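## Task

Use exactly two complete trigger pulls (squeeze fully, then let go) to spray the yellow sign on the cabinet door, landing nearly all the spray on the sign. Spraying from roughly a hand's width away at the sign's centre helps, since farther shots miss partly. Pale drops mark where spray lands. Any extra spray on the sign or door costs score, and one whole extra pull fails. Afterwards set the bottle upright back in its original spot so that it stays there without the robot, then release it and move the hand away.

## Robot and tools

Robot: a single arm with six joints carrying a right-handed five-finger hand. Everything is driven through one control point, the hand point. It sits 0.05 m in front of the palm, where the index pad meets the thumb tip in a pinch. Its axes: +z runs along the straightened fingers, +y points out of the palm, and +x runs across the palm away from the thumb. Straight fingers extend 0.06 to 0.07 m past it along +z. A bracket on the little-finger side of the wrist protrudes and can collide with things.

Scene frame (used in results): origin on the table top below the arm base, +z up, +y to the left when looking along +x. Positions are in metres and orientation is a wxyz quaternion. The printed position gets less accurate at long reach.

The row: every motion command is a single row of 14 numbers, each between -1 and 1, in this order: dx, dy, dz, rx, ry, rz, little, ring, middle, index, thumb_bend, thumb_turn, force_limit, speed.
- The first six numbers are an offset, not a pose. They are measured from the hand point's pose as printed in the most recent result that showed it, and they use the hand point's own axes. If no result in the scene has shown it yet, or for later calls within one reply, they count from wherever the robot is when the action begins. A value of 1.0 equals 0.6 m of travel or 180 degrees. rx, ry and rz together form one rotation vector. All zeros therefore pulls the hand back to that reference pose; it does not hold still.
- The finger numbers are absolute targets: +1 is straight or open and -1 is curled shut. For thumb_turn, +1 puts the thumb beside the palm and -1 puts it across the front, facing the fingers. A pinch is roughly index -0.22, thumb_bend -0.75, thumb_turn -0.57.
- force_limit sets the fingertip load at which a closing motor stops. It scales linearly from about 0 N at -1 to 10 N at +1 (15 N for the two thumb motors). speed scales from near zero at -1 to full at +1, and a full stroke at full speed lasts 0.6 s. For a gentle grip, close at speed -0.9 or slower.
- A motor moves only when its target changes by 0.01 or more. It then keeps going until it arrives or hits the force limit, and locks there. Resending the same numbers keeps the grip. The whole hand can wrap around objects 0.035 to 0.08 m wide when the thumb is turned in front of the palm; turn the thumb before reaching the object.

Tools:
- execute_actions {actions, pictures}: the actions list is empty (just report the state), holds one action {rows: up to 15 rows, steps up to 15}, or holds one wait {steps up to 300}. A control step is 1/30 s. Each row lasts one step, and the final row repeats to fill the remaining steps. Every row is an offset from the same reference pose, not from the row before it. The controller clips each step's commanded pose to within 100 mm and 16 degrees of the measured pose, so distant goals need several calls.
- move {target: one 14-number row, speed in m/s from 0.002 to 0.5 (default 0.25), stop_force in N from 9 to 40, optional}: drives a straight path toward the offset target over 0.5 to 10 s. The finger numbers are sent at the start. With stop_force, the path halts once the wrist sensor feels that much extra push along the line of travel. Use it only with slow, non-rotating approaches. Leave it out when backing away from a contact.
- wait {seconds 0 to 10}: lets time run and sends nothing new.
- zoom_image {camera: cam_high, cam_low or cam_wrist, region [x0,y0,x1,y1] in pixels, at most 504 by 504}: gives a closer view of the latest image.
- show_instructions: shows the scene's reference pages (the trigger spray bottle).
- finished_scene {scene: 1 or 2}: ends and grades the scene; it cannot be undone.

Result lines: the state line gives the hand point's position, quaternion and velocities, plus hand_measured, hand_stopped_by (moving, target, force, stalled, fault), hand_load_n, and the wrist force and torque in the hand's axes. If a grip is lost, hand_load_n drops toward zero. "Hand target" is where the controller is currently heading. HELD marks steps the clearance check blocked, and "pose unreachable" means it altered or blocked the command. A move adds a "move:" line with its ending (done, off_target, moving, held, contact or fault), any limits that acted (paced = clipped, held = blocked partway), and the remaining distance. Cameras: cam_high and cam_low are 672x504 and cam_wrist is 504x504.

Suggested order: look, grasp the bottle upright with the index finger on the trigger, bring the nozzle about a hand's width from the sign's centre and aim it there, then do the required number of complete pulls. Each pull means the index curls fully and then opens again. Count them carefully. Finally put the bottle back upright where it began, open the hand and withdraw.

Things to avoid: an arm fault stop lasting 10 s, caused by any outside force of 150 N or by joint torque reaching its limit (wrist joints 24.3 N m, which includes the held bottle's weight). The arm is stiff, so aiming even slightly past a firm surface can trigger one. Also avoid knocking or placing anything off the table, dropping or slipping the bottle, and fast impacts. Holding loads for a long time heats the motors; at 85 °C the arm brakes for minutes.

Each tool is called after ">>>" as name(argument=value, ...) on one line, values as JSON.

Reference images:

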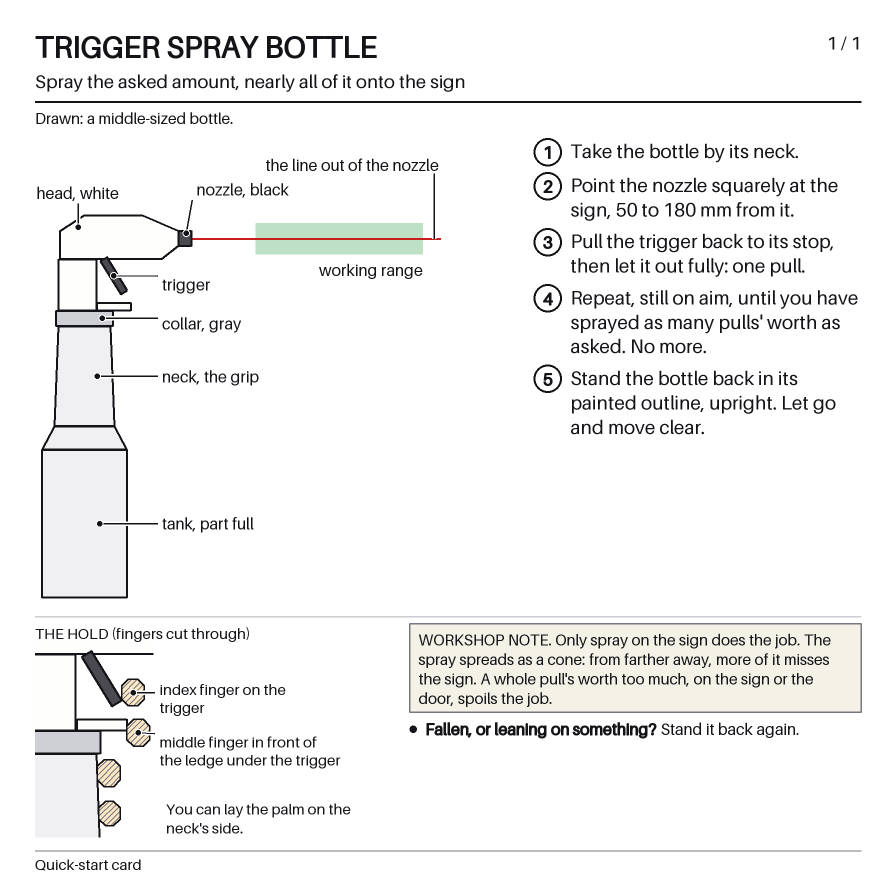

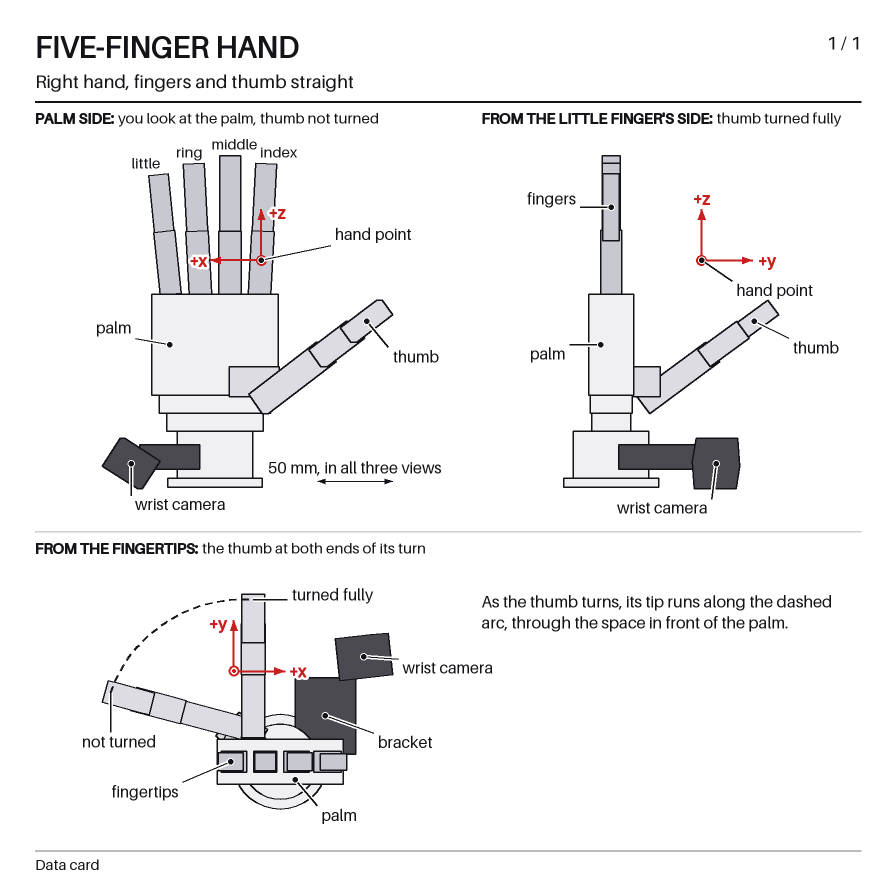

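## Session

>>> execute_actions(actions=[])

>>> zoom_image(camera="cam_low", region=[100, 0, 604, 504])

Scene clock: 0.00 s of 6300.00 s.
end_effector_position=(+0.1996, -0.2101, +0.3087) hand_measured=(+1.000, +1.000, +1.000, +1.000, +1.000, +1.000) hand_load_n=(+0.0, +0.0, +0.0, +0.0, +0.0, +0.0) hand_stopped_by=(target, target, target, target, target, target) hand_force_limit=0.00 hand_speed=-0.80 end_effector_quat_wxyz=(-0.453, +0.477, +0.746, -0.099) end_effector_velocity=(+0.000, -0.000, +0.000) end_effector_angular_velocity=(-0.001, +0.000, -0.000)
Joint positions: [-0.868 -0.952  1.905  1.243  2.011 -1.378]
Joint velocities: [-0.    -0.    -0.     0.     0.     0.001]
Motor temperatures (°C, as the motors report them): [33 29 33 41 40 34]
Wrist force (N, on the end effector, along its own x y z axes, offset not removed): no reading
Wrist torque (N m, same axes, about the end effector's origin, offset not removed): no reading
Hand target: +0.200, -0.210, +0.309; -0.453, +0.477, +0.746, -0.099

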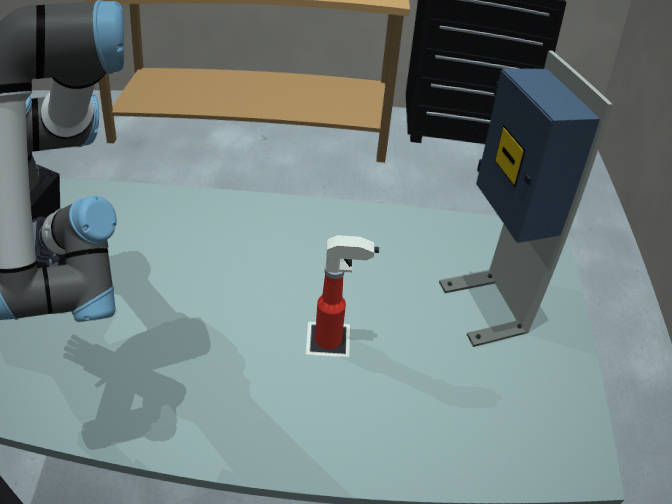

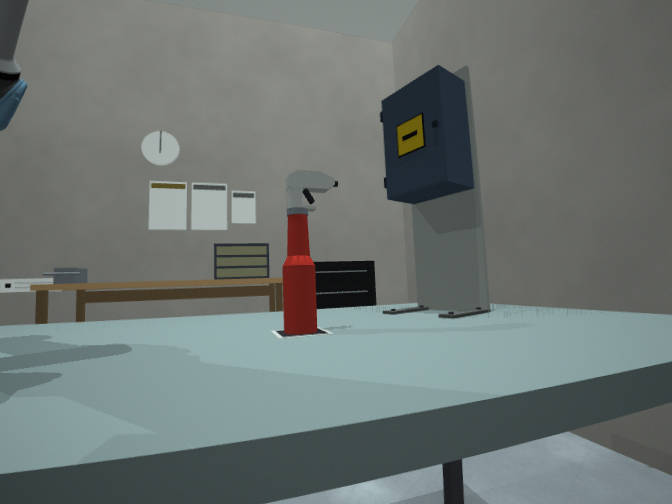

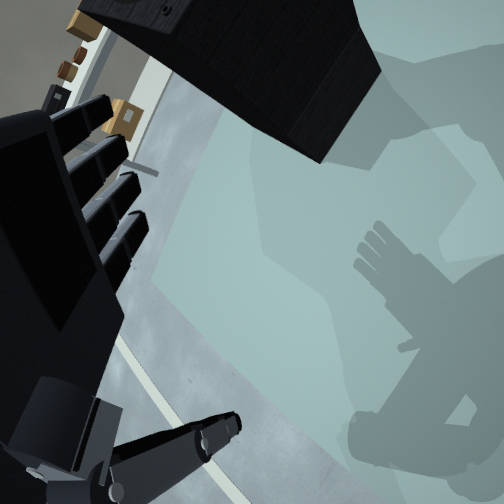

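Region (100, 0, 604, 504) of cam_low's 672x504 image, scaled by 1.000.

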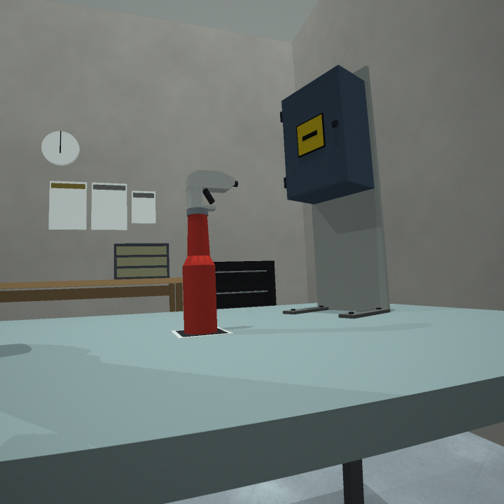

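>>> move(target=[-0.138,0.359,-0.507,-0.361,-0.752,-0.237,1,1,1,1,1,-1,0,0.5])

>>> zoom_image(camera="cam_high", region=[180, 160, 440, 380])

>>> zoom_image(camera="cam_low", region=[210, 60, 450, 260])

Scene clock: 13.93 s of 6300.00 s.
end_effector_position=(+0.5793, -0.2493, +0.3089) hand_measured=(+1.000, +1.000, +1.000, +1.000, +1.000, -1.000) hand_load_n=(+0.0, +0.0, +0.0, +0.0, +0.0, +0.0) hand_stopped_by=(target, target, target, target, target, target) hand_force_limit=0.00 hand_speed=0.50 end_effector_quat_wxyz=(+0.707, +0.000, +0.708, +0.001) end_effector_velocity=(+0.001, -0.000, -0.001) end_effector_angular_velocity=(-0.001, -0.014, +0.002)
Joint positions: [-0.846 -0.87   2.128 -1.678  0.559 -1.246]
Joint velocities: [ 0.003  0.012 -0.003 -0.033  0.005  0.018]
Motor temperatures (°C, as the motors report them): [33 29 33 41 40 34]
Wrist force (N, on the end effector, along its own x y z axes, offset not removed): [-0.9 -0.3 1.4]
Wrist torque (N m, same axes, about the end effector's origin, offset not removed): [-0.14 0.07 -0.06]
Hand target: +0.579, -0.249, +0.309; +0.707, +0.000, +0.707, +0.001
Off the commanded pose: 0.001 m, 0 deg.
After step 90, 4.93 s passed at rest.
move: done
camera_calibration (this result's frames):
cam_wrist: T_world_to_cam=[[-0.053789, 0.992298, 0.111587, 0.233989], [-0.520948, -0.123222, 0.844648, 0.0105773], [0.851892, -0.0126985, 0.523563, -0.528192], [0, 0, 0, 1]] pos_world=[0.468059, -0.23759, 0.241498]

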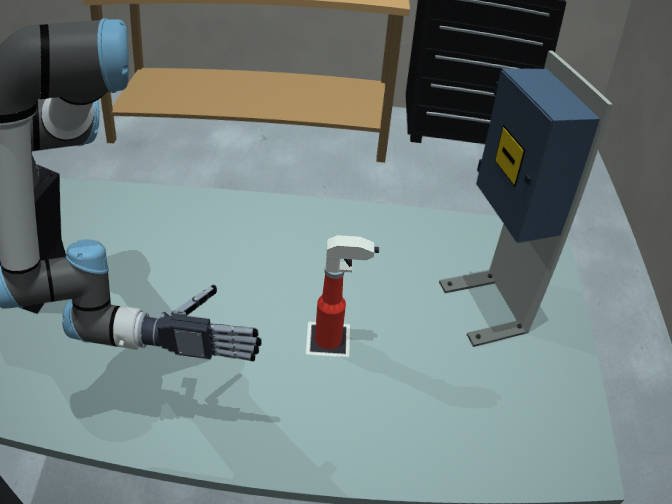

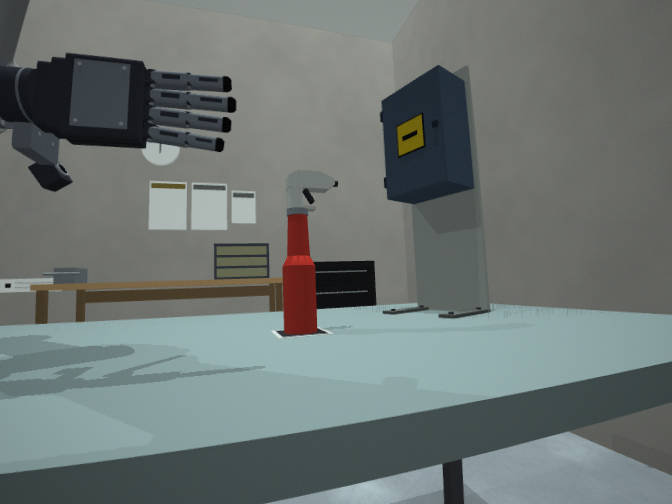

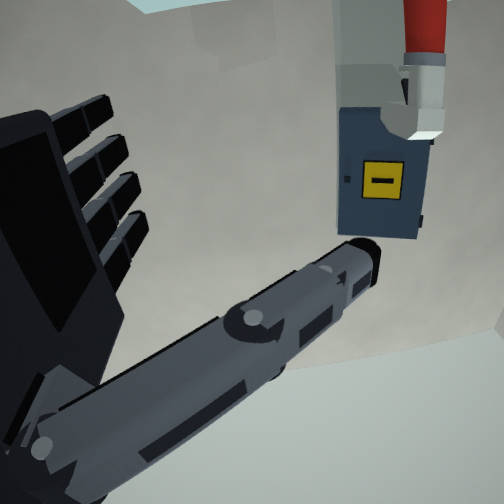

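Region (180, 160, 440, 380) of cam_high's 672x504 image, scaled by 1.938, with more detail than that image has; it fills the top 426 rows of this view, and the rest is white.

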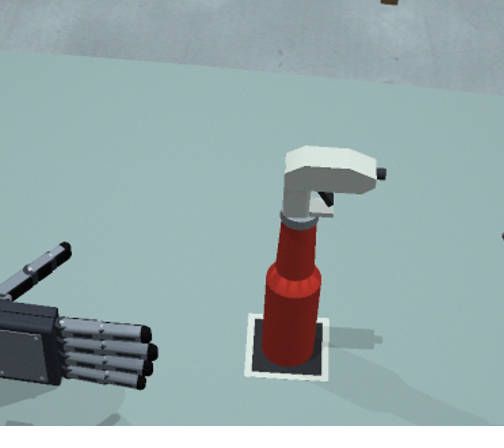

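Region (210, 60, 450, 260) of cam_low's 672x504 image, scaled by 2.100, with more detail than that image has.

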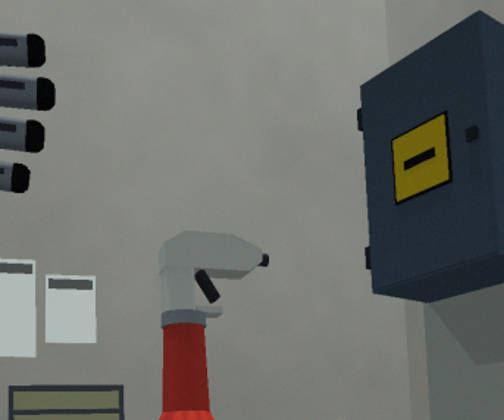

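>>> move(target=[0.115,0.33,0.1,0,0,0,1,1,1,1,1,-1,0,0.5])

>>> zoom_image(camera="cam_low", region=[200, 150, 360, 280])

Scene clock: 20.73 s of 6300.00 s.
end_effector_position=(+0.6388, -0.0514, +0.2402) hand_measured=(+1.000, +1.000, +1.000, +1.000, +1.000, -1.000) hand_load_n=(+0.0, +0.0, +0.0, +0.0, +0.0, +0.0) hand_stopped_by=(target, target, target, target, target, target) hand_force_limit=0.00 hand_speed=0.50 end_effector_quat_wxyz=(+0.707, +0.000, +0.708, +0.001) end_effector_velocity=(+0.001, +0.002, -0.001) end_effector_angular_velocity=(+0.001, -0.000, +0.001)
Joint positions: [-0.395 -0.729  2.149 -1.683  0.986 -1.46 ]
Joint velocities: [ 0.006  0.002 -0.002  0.001  0.005 -0.001]
Motor temperatures (°C, as the motors report them): [33 29 33 41 40 34]
Wrist force (N, on the end effector, along its own x y z axes, offset not removed): [-1.0 1.3 -0.3]
Wrist torque (N m, same axes, about the end effector's origin, offset not removed): [0.22 0.08 0.14]
Hand target: +0.639, -0.051, +0.240; +0.707, +0.000, +0.707, +0.001
Off the commanded pose: 0.000 m, 0 deg.
After step 90, 2.30 s passed at rest.
move: done
camera_calibration (this result's frames):
cam_wrist: T_world_to_cam=[[-0.0538275, 0.992274, 0.111779, 0.0484127], [-0.521117, -0.123403, 0.844517, 0.124223], [0.851786, -0.0127919, 0.523734, -0.540407], [0, 0, 0, 1]] pos_world=[0.527652, -0.039622, 0.172709]

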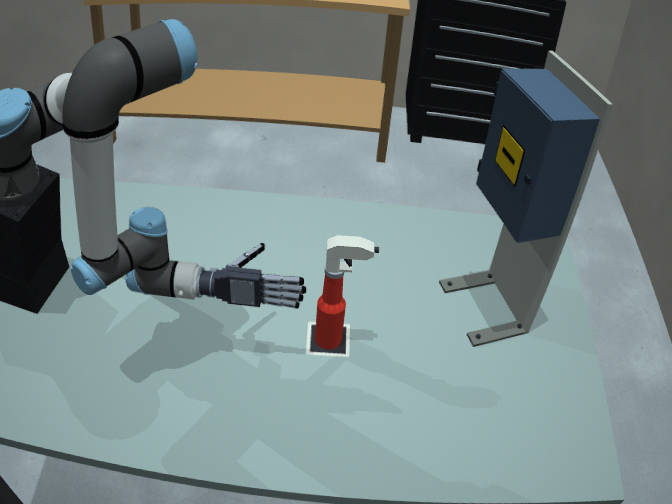

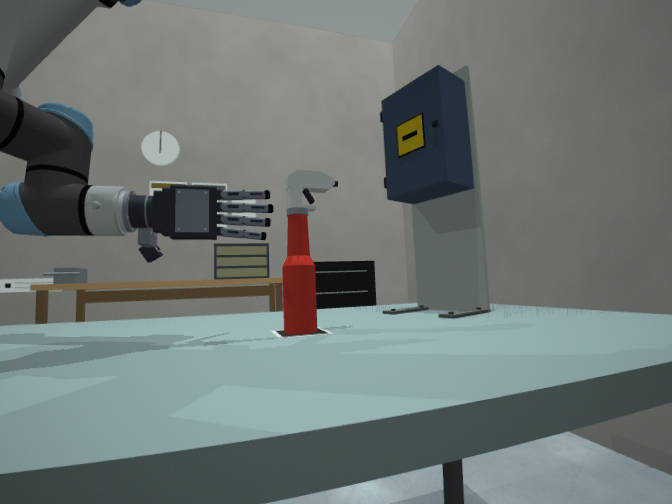

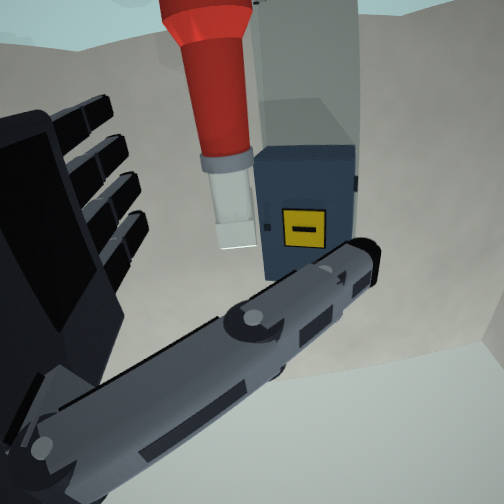

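Region (200, 150, 360, 280) of cam_low's 672x504 image, scaled by 3.150, with more detail than that image has; it fills the top 410 rows of this view, and the rest is white.

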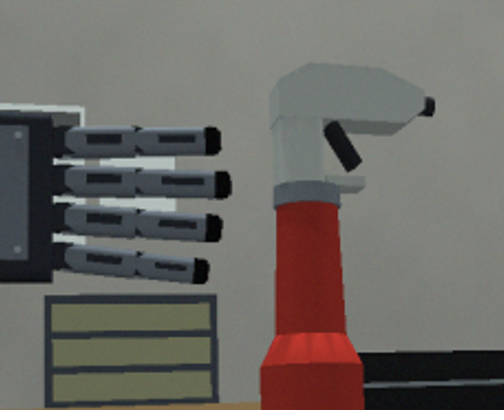

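>>> move(target=[-0.021,0.03,0.2,0,0,0,1,1,1,1,1,-1,0,0.5], speed=0.1)

>>> zoom_image(camera="cam_low", region=[220, 150, 380, 280])

>>> zoom_image(camera="cam_high", region=[250, 200, 410, 330])

Scene clock: 26.60 s of 6300.00 s.
end_effector_position=(+0.7587, -0.0333, +0.2526) hand_measured=(+1.000, +1.000, +1.000, +1.000, +1.000, -1.000) hand_load_n=(+0.0, +0.0, +0.0, +0.0, +0.0, +0.0) hand_stopped_by=(target, target, target, target, target, target) hand_force_limit=0.00 hand_speed=0.50 end_effector_quat_wxyz=(+0.707, +0.000, +0.707, +0.001) end_effector_velocity=(+0.001, -0.000, -0.001) end_effector_angular_velocity=(+0.001, +0.002, -0.002)
Joint positions: [-0.235 -0.734  1.845 -1.351  1.141 -1.506]
Joint velocities: [ 0.001  0.001 -0.003  0.004  0.002  0.   ]
Motor temperatures (°C, as the motors report them): [33 29 33 41 40 34]
Wrist force (N, on the end effector, along its own x y z axes, offset not removed): [-0.9 -0.8 -0.1]
Wrist torque (N m, same axes, about the end effector's origin, offset not removed): [-0.15 0.10 -0.15]
Hand target: +0.759, -0.033, +0.253; +0.707, +0.000, +0.707, +0.001
Off the commanded pose: 0.000 m, 0 deg.
After step 90, 1.17 s passed at rest.
move: done
camera_calibration (this result's frames):
cam_wrist: T_world_to_cam=[[-0.0538134, 0.992263, 0.111883, 0.0355062], [-0.521179, -0.123483, 0.844467, 0.178501], [0.851749, -0.0128674, 0.523791, -0.64872], [0, 0, 0, 1]] pos_world=[0.647489, -0.0215369, 0.185084]

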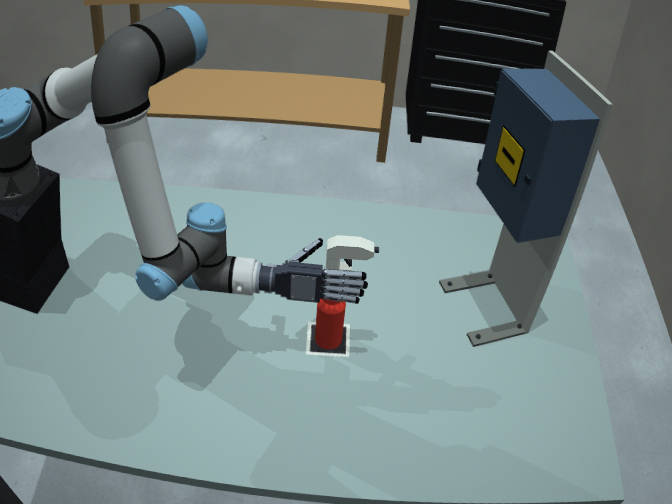

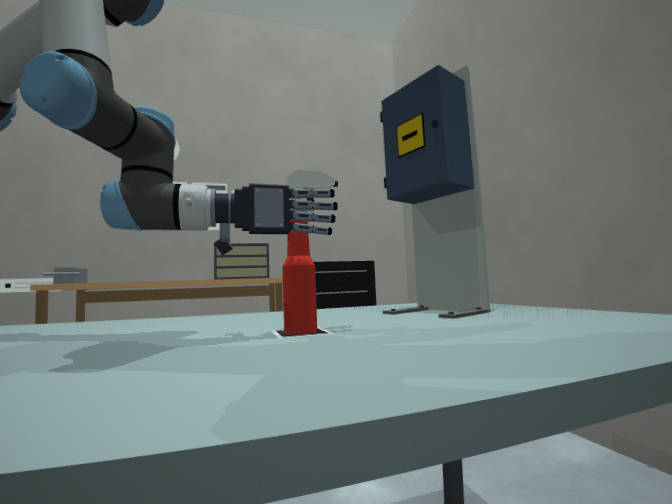

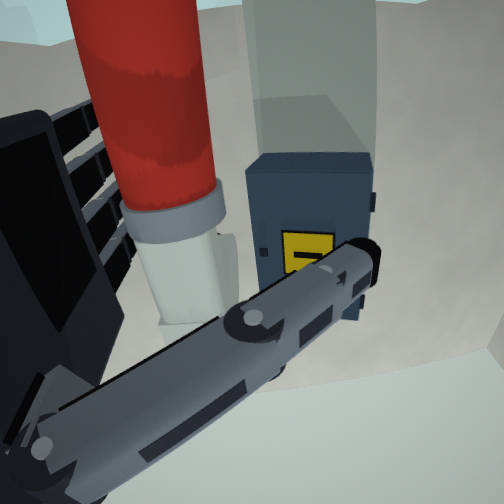

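Region (220, 150, 380, 280) of cam_low's 672x504 image, scaled by 3.150, with more detail than that image has; it fills the top 410 rows of this view, and the rest is white.

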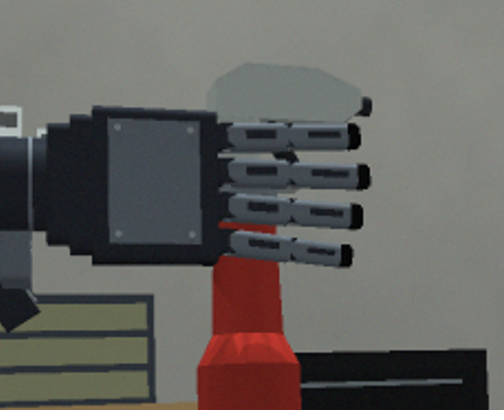

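Region (250, 200, 410, 330) of cam_high's 672x504 image, scaled by 3.150, with more detail than that image has; it fills the top 410 rows of this view, and the rest is white.

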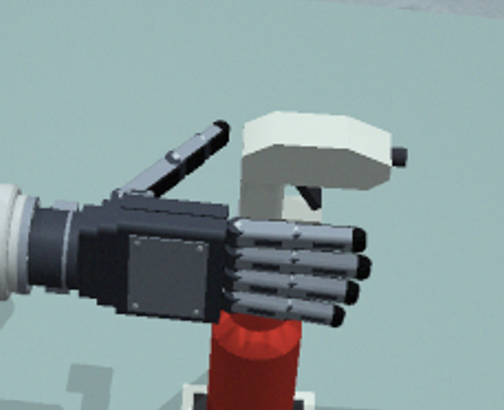

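>>> move(target=[-0.004,0.014,0.06,0,0,0,1,1,1,1,1,-1,0,0.5], speed=0.04)

>>> move(target=[0,0,0,0,0,0,-1,-1,-1,0.5,-1,-1,0.7,-0.6])

>>> zoom_image(camera="cam_low", region=[220, 150, 380, 280])

>>> zoom_image(camera="cam_high", region=[250, 200, 410, 330])

Scene clock: 31.20 s of 6300.00 s.
end_effector_position=(+0.7945, -0.0249, +0.2549) hand_measured=(+1.000, +1.000, +1.000, +1.000, +1.000, -1.000) hand_load_n=(+0.0, +0.0, +0.0, +0.0, +0.0, +0.0) hand_stopped_by=(target, target, target, target, target, target) hand_force_limit=0.00 hand_speed=0.50 end_effector_quat_wxyz=(+0.707, +0.000, +0.707, +0.001) end_effector_velocity=(+0.002, -0.001, +0.000) end_effector_angular_velocity=(+0.000, -0.001, -0.001)
Joint positions: [-0.194 -0.716  1.743 -1.263  1.181 -1.516]
Joint velocities: [ 0.001  0.001 -0.007  0.004  0.002  0.   ]
Motor temperatures (°C, as the motors report them): [33 29 33 41 40 34]
Wrist force (N, on the end effector, along its own x y z axes, offset not removed): [-0.2 -1.1 0.4]
Wrist torque (N m, same axes, about the end effector's origin, offset not removed): [-0.07 -0.01 -0.03]
Hand target: +0.795, -0.025, +0.255; +0.707, +0.000, +0.707, +0.001
Off the commanded pose: 0.000 m, 0 deg.
After step 90, 0.30 s passed at rest.
move: done
camera_calibration (this result's frames):
cam_wrist: T_world_to_cam=[[-0.05381, 0.99226, 0.111912, 0.0288342], [-0.521197, -0.123505, 0.844453, 0.196254], [0.851738, -0.012888, 0.523809, -0.680343], [0, 0, 0, 1]] pos_world=[0.683313, -0.0131408, 0.187415]

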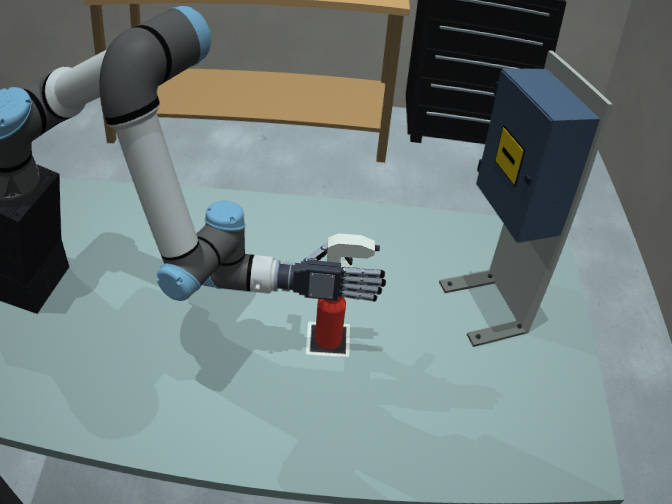

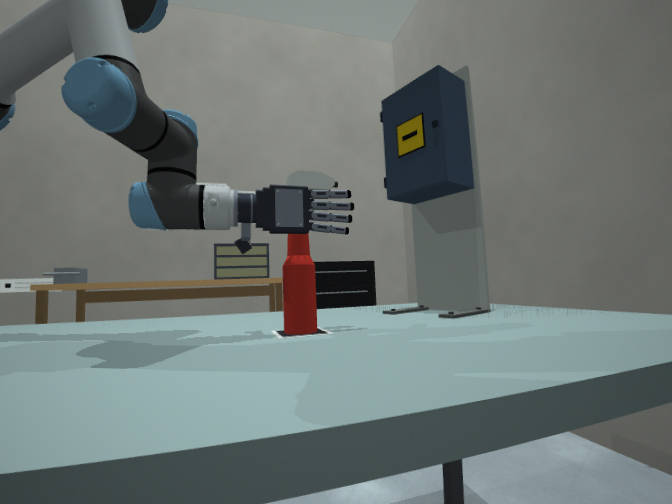

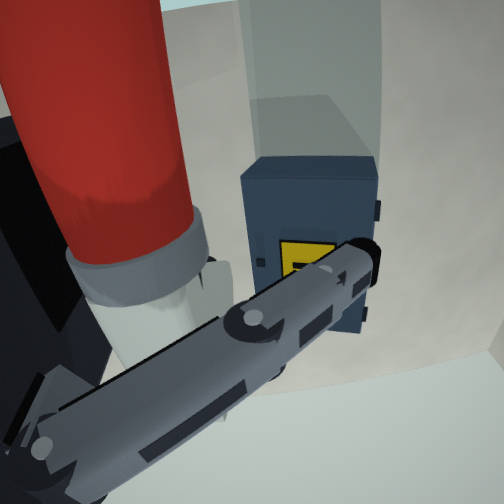

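Scene clock: 34.13 s of 6300.00 s.
end_effector_position=(+0.7945, -0.0249, +0.2549) hand_measured=(-0.750, -0.772, -0.438, +0.500, -0.074, -1.000) hand_load_n=(+7.5, +10.5, +10.5, +0.0, +12.5, +7.0) hand_stopped_by=(force, force, force, target, force, target) hand_force_limit=0.70 hand_speed=-0.60 end_effector_quat_wxyz=(+0.707, +0.000, +0.707, +0.001) end_effector_velocity=(+0.000, -0.000, -0.000) end_effector_angular_velocity=(-0.001, +0.000, -0.001)
Joint positions: [-0.194 -0.716  1.743 -1.264  1.181 -1.516]
Joint velocities: [-0.     0.    -0.     0.     0.    -0.001]
Motor temperatures (°C, as the motors report them): [33 29 33 41 40 34]
Wrist force (N, on the end effector, along its own x y z axes, offset not removed): [0.0 0.8 1.5]
Wrist torque (N m, same axes, about the end effector's origin, offset not removed): [0.12 -0.15 -0.05]
Hand target: +0.795, -0.025, +0.255; +0.707, +0.000, +0.707, +0.001
Off the commanded pose: 0.000 m, 0 deg.
move: done
camera_calibration (this result's frames):
cam_wrist: T_world_to_cam=[[-0.0538235, 0.992263, 0.111878, 0.0288512], [-0.521227, -0.123483, 0.844437, 0.196269], [0.851719, -0.0128632, 0.523841, -0.680346], [0, 0, 0, 1]] pos_world=[0.683317, -0.0131436, 0.187429]

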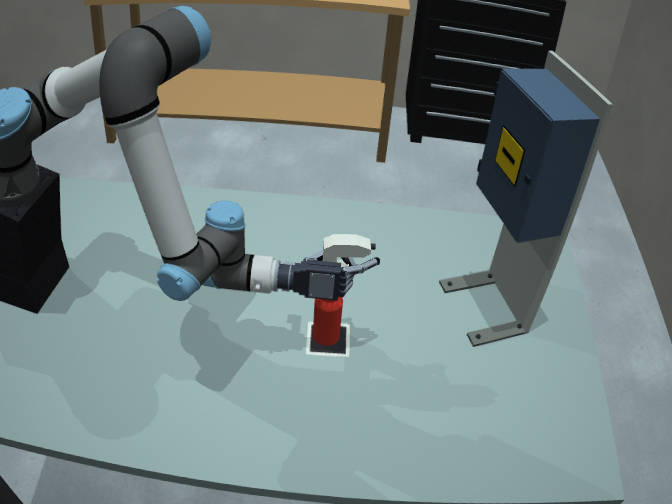

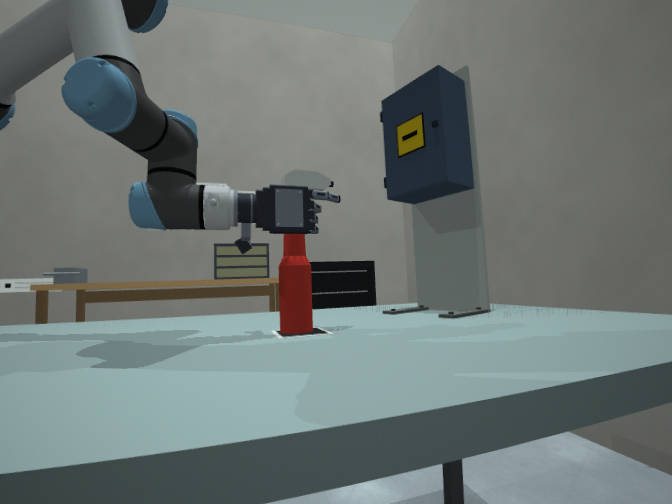

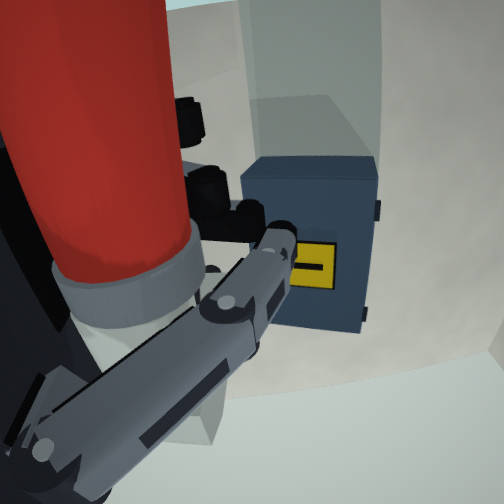

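Region (220, 150, 380, 280) of cam_low's 672x504 image, scaled by 3.150, with more detail than that image has; it fills the top 410 rows of this view, and the rest is white.

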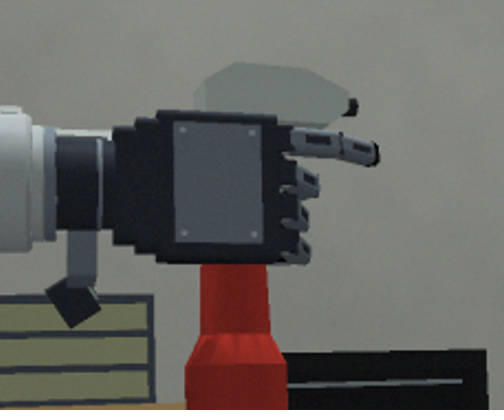

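Region (250, 200, 410, 330) of cam_high's 672x504 image, scaled by 3.150, with more detail than that image has; it fills the top 410 rows of this view, and the rest is white.

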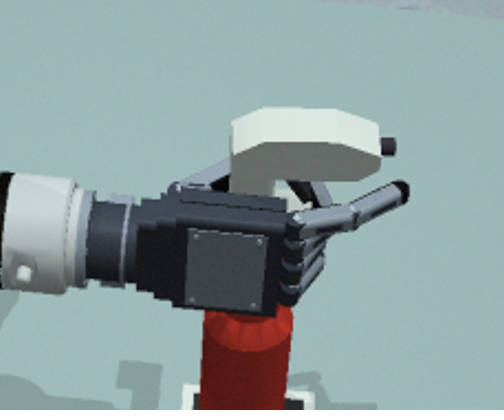

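>>> move(target=[-0.06,0,0,0,0,0,-1,-1,-1,0.5,-1,-1,0.7,-0.6], speed=0.08)

>>> move(target=[-0.275,0.106,0.305,-0.095,0,0,-1,-1,-1,0.1,-1,-1,0.7,-0.6], speed=0.15)

>>> zoom_image(camera="cam_low", region=[300, 80, 480, 260])

>>> zoom_image(camera="cam_high", region=[380, 100, 560, 280])

Scene clock: 43.53 s of 6300.00 s.
end_effector_position=(+0.7946, -0.0250, +0.2907) hand_measured=(-0.750, -0.772, -0.438, +0.500, -0.074, -1.000) hand_load_n=(+7.0, +10.5, +10.5, +0.0, +12.5, +7.0) hand_stopped_by=(force, force, force, target, force, target) hand_force_limit=0.70 hand_speed=-0.60 end_effector_quat_wxyz=(+0.707, +0.000, +0.707, +0.001) end_effector_velocity=(-0.000, -0.001, +0.002) end_effector_angular_velocity=(-0.000, +0.000, -0.001)
Joint positions: [-0.197 -0.797  1.777 -1.217  1.178 -1.515]
Joint velocities: [-0.001 -0.005  0.002  0.003 -0.    -0.   ]
Motor temperatures (°C, as the motors report them): [33 29 33 41 40 34]
Wrist force (N, on the end effector, along its own x y z axes, offset not removed): [2.1 0.4 0.9]
Wrist torque (N m, same axes, about the end effector's origin, offset not removed): [-0.08 -0.14 0.17]
Hand target: +0.795, -0.025, +0.291; +0.707, +0.000, +0.707, +0.001
Off the commanded pose: 0.000 m, 0 deg.
After step 90, 5.53 s passed at rest.
move: done
camera_calibration (this result's frames):
cam_wrist: T_world_to_cam=[[-0.0538245, 0.99226, 0.111905, 0.024877], [-0.521235, -0.123507, 0.844429, 0.16611], [0.851714, -0.012878, 0.523849, -0.699139], [0, 0, 0, 1]] pos_world=[0.683388, -0.0131721, 0.223191]

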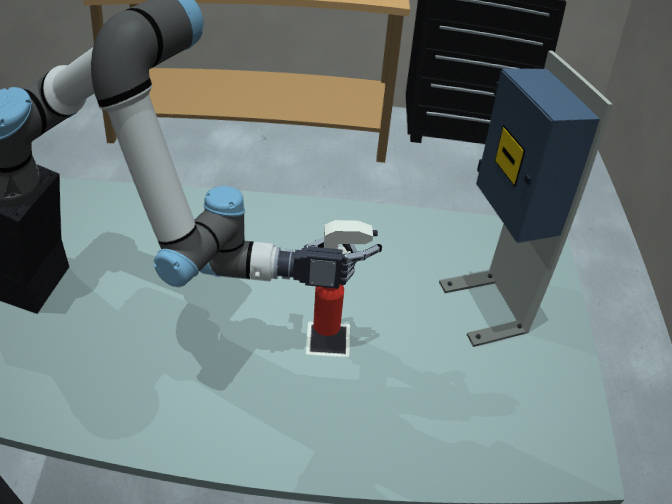

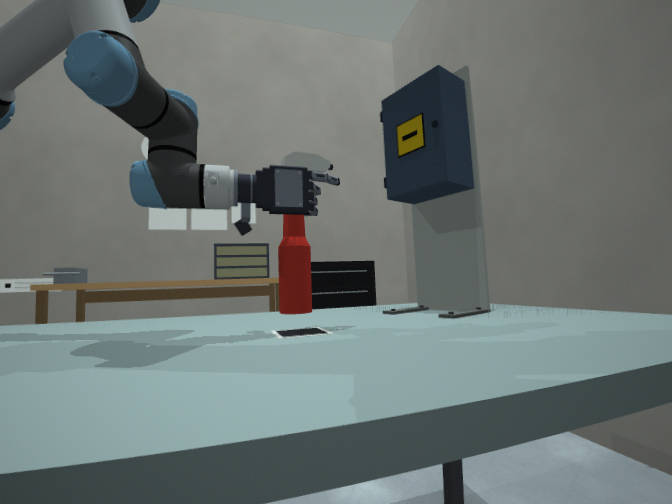

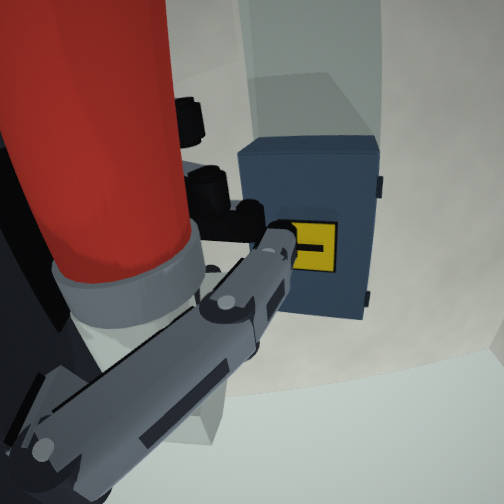

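Scene clock: 45.77 s of 6300.00 s.
end_effector_position=(+0.9777, +0.0386, +0.4552) hand_measured=(-0.750, -0.772, -0.438, +0.100, -0.074, -1.000) hand_load_n=(+7.0, +10.5, +10.5, +0.0, +12.5, +7.0) hand_stopped_by=(force, force, force, target, force, target) hand_force_limit=0.70 hand_speed=-0.60 end_effector_quat_wxyz=(+0.699, -0.105, +0.700, +0.106) end_effector_velocity=(+0.002, +0.000, +0.001) end_effector_angular_velocity=(-0.001, +0.001, +0.002)
Joint positions: [-0.103 -0.751  1.023 -0.512  0.971 -1.533]
Joint velocities: [ 0.     0.004 -0.013  0.01  -0.002 -0.001]
Motor temperatures (°C, as the motors report them): [33 29 33 41 40 34]
Wrist force (N, on the end effector, along its own x y z axes, offset not removed): [1.1 1.5 0.4]
Wrist torque (N m, same axes, about the end effector's origin, offset not removed): [0.11 0.10 0.08]
Hand target: +0.978, +0.039, +0.455; +0.699, -0.105, +0.700, +0.106
Off the commanded pose: 0.000 m, 0 deg.
move: done
camera_calibration (this result's frames):
cam_wrist: T_world_to_cam=[[-0.342969, 0.932616, 0.112245, 0.238062], [-0.462201, -0.271574, 0.844167, 0.0785638], [0.817767, 0.237643, 0.524198, -0.917107], [0, 0, 0, 1]] pos_world=[0.86794, 0.0172593, 0.387703]

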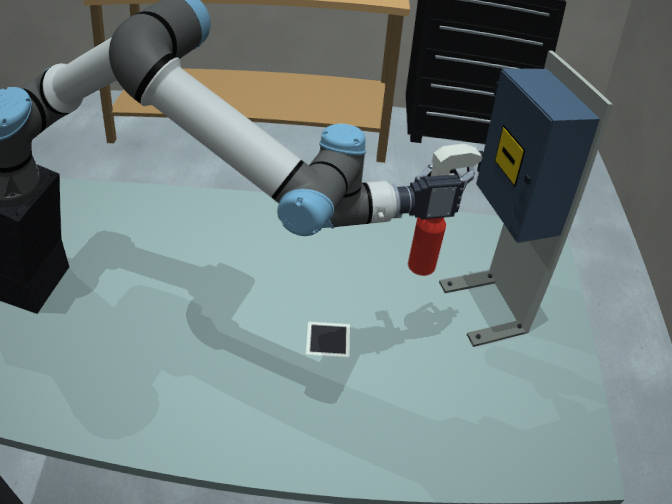

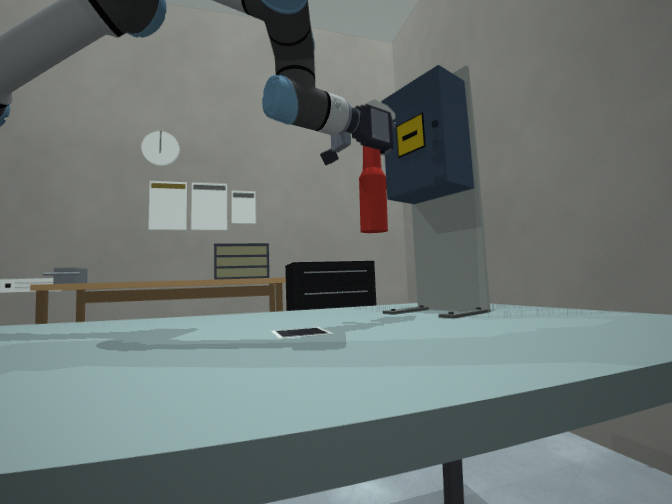

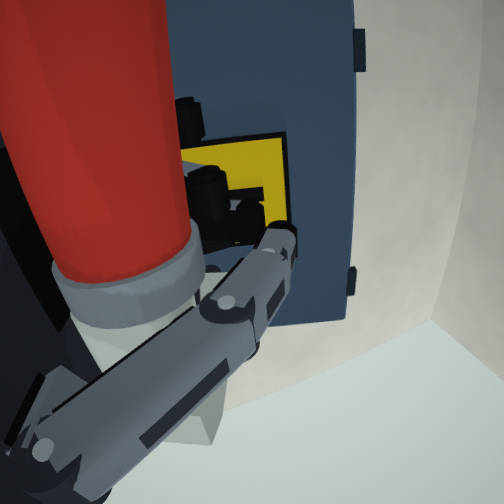

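Region (300, 80, 480, 260) of cam_low's 672x504 image, scaled by 2.800, with more detail than that image has.

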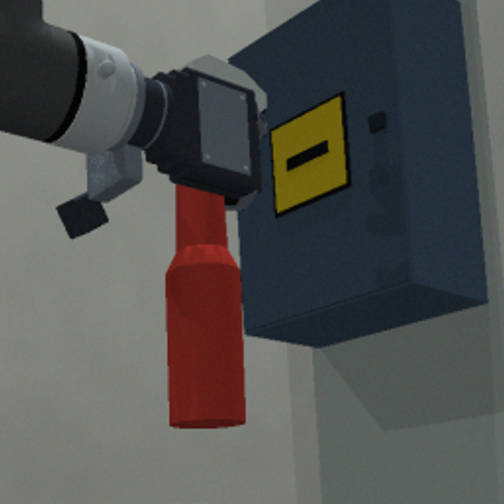

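Region (380, 100, 560, 280) of cam_high's 672x504 image, scaled by 2.800, with more detail than that image has.

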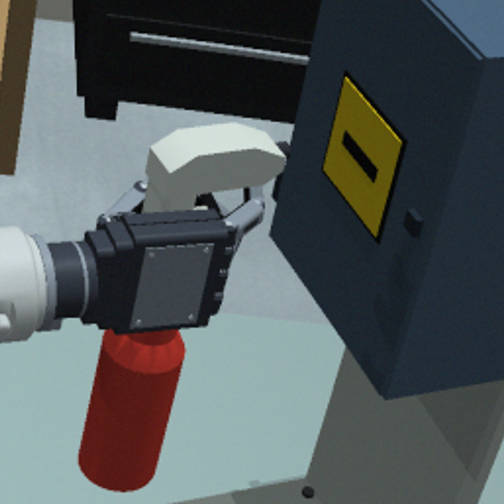

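>>> move(target=[0.045,0,-0.015,0,0,0,-1,-1,-1,0.1,-1,-1,0.7,-0.6], speed=0.08)

>>> zoom_image(camera="cam_low", region=[340, 90, 440, 170])

>>> zoom_image(camera="cam_high", region=[410, 110, 540, 210])

Scene clock: 51.30 s of 6300.00 s.
end_effector_position=(+0.9691, +0.0360, +0.4284) hand_measured=(-0.750, -0.772, -0.438, +0.100, -0.074, -1.000) hand_load_n=(+7.0, +10.5, +10.5, +0.0, +12.5, +7.0) hand_stopped_by=(force, force, force, target, force, target) hand_force_limit=0.70 hand_speed=-0.60 end_effector_quat_wxyz=(+0.699, -0.105, +0.700, +0.106) end_effector_velocity=(-0.001, -0.000, -0.002) end_effector_angular_velocity=(-0.001, -0.000, -0.000)
Joint positions: [-0.109 -0.734  1.067 -0.573  0.965 -1.531]
Joint velocities: [-0.001  0.001  0.003 -0.004 -0.    -0.001]
Motor temperatures (°C, as the motors report them): [33 29 33 41 40 34]
Wrist force (N, on the end effector, along its own x y z axes, offset not removed): [2.4 1.5 1.2]
Wrist torque (N m, same axes, about the end effector's origin, offset not removed): [0.11 -0.23 0.16]
Hand target: +0.969, +0.036, +0.428; +0.699, -0.105, +0.700, +0.106
Off the commanded pose: 0.000 m, 0 deg.
After step 90, 1.67 s passed at rest.
move: done
camera_calibration (this result's frames):
cam_wrist: T_world_to_cam=[[-0.342981, 0.932614, 0.112226, 0.240575], [-0.462188, -0.27156, 0.844179, 0.0965053], [0.817769, 0.237668, 0.524183, -0.895399], [0, 0, 0, 1]] pos_world=[0.859346, 0.0146503, 0.360886]

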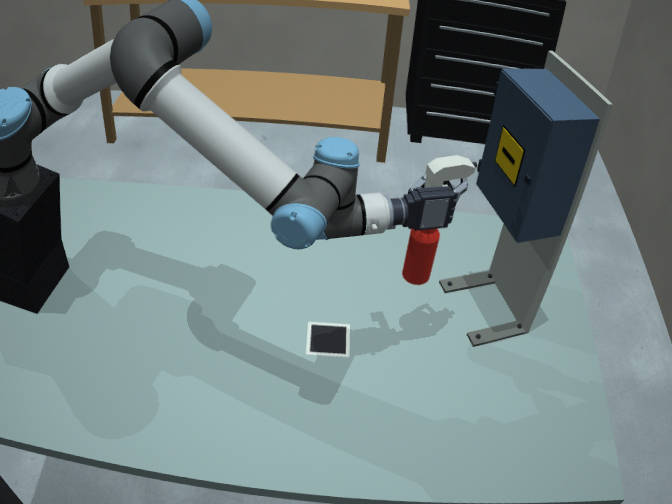

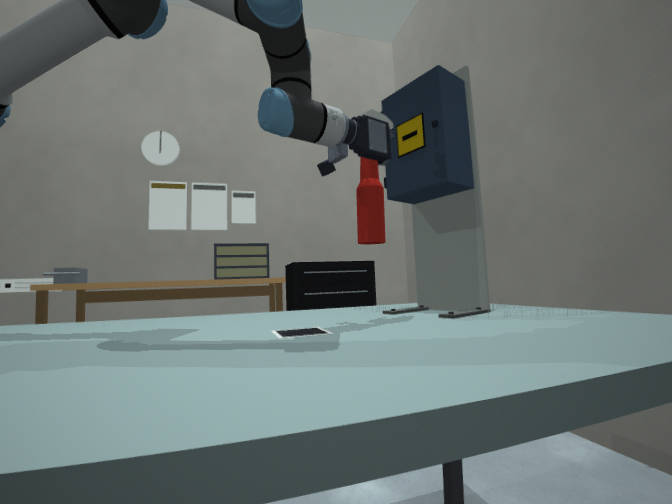

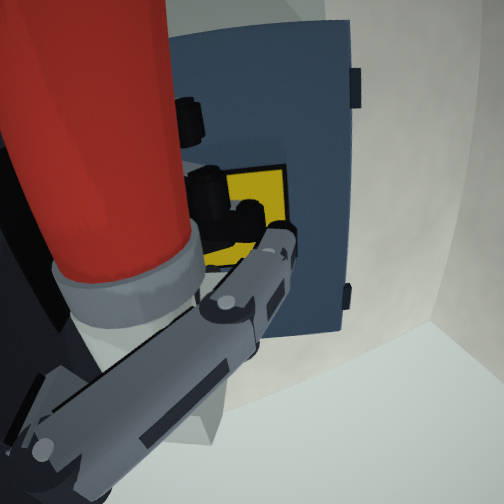

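Region (340, 90, 440, 170) of cam_low's 672x504 image, scaled by 5.040, with more detail than that image has; it fills the top 403 rows of this view, and the rest is white.

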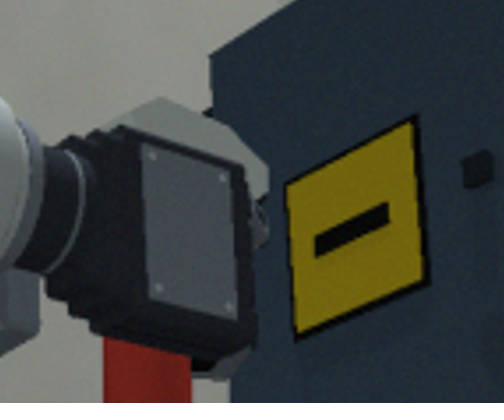

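Region (410, 110, 540, 210) of cam_high's 672x504 image, scaled by 3.877, with more detail than that image has; it fills the top 388 rows of this view, and the rest is white.

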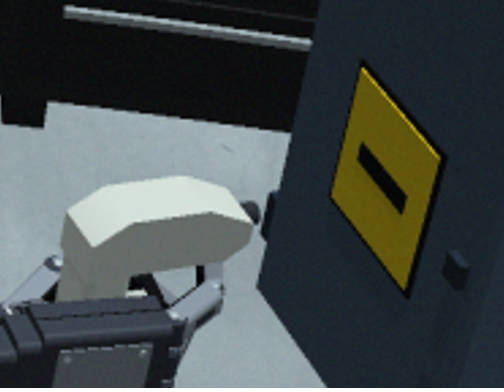

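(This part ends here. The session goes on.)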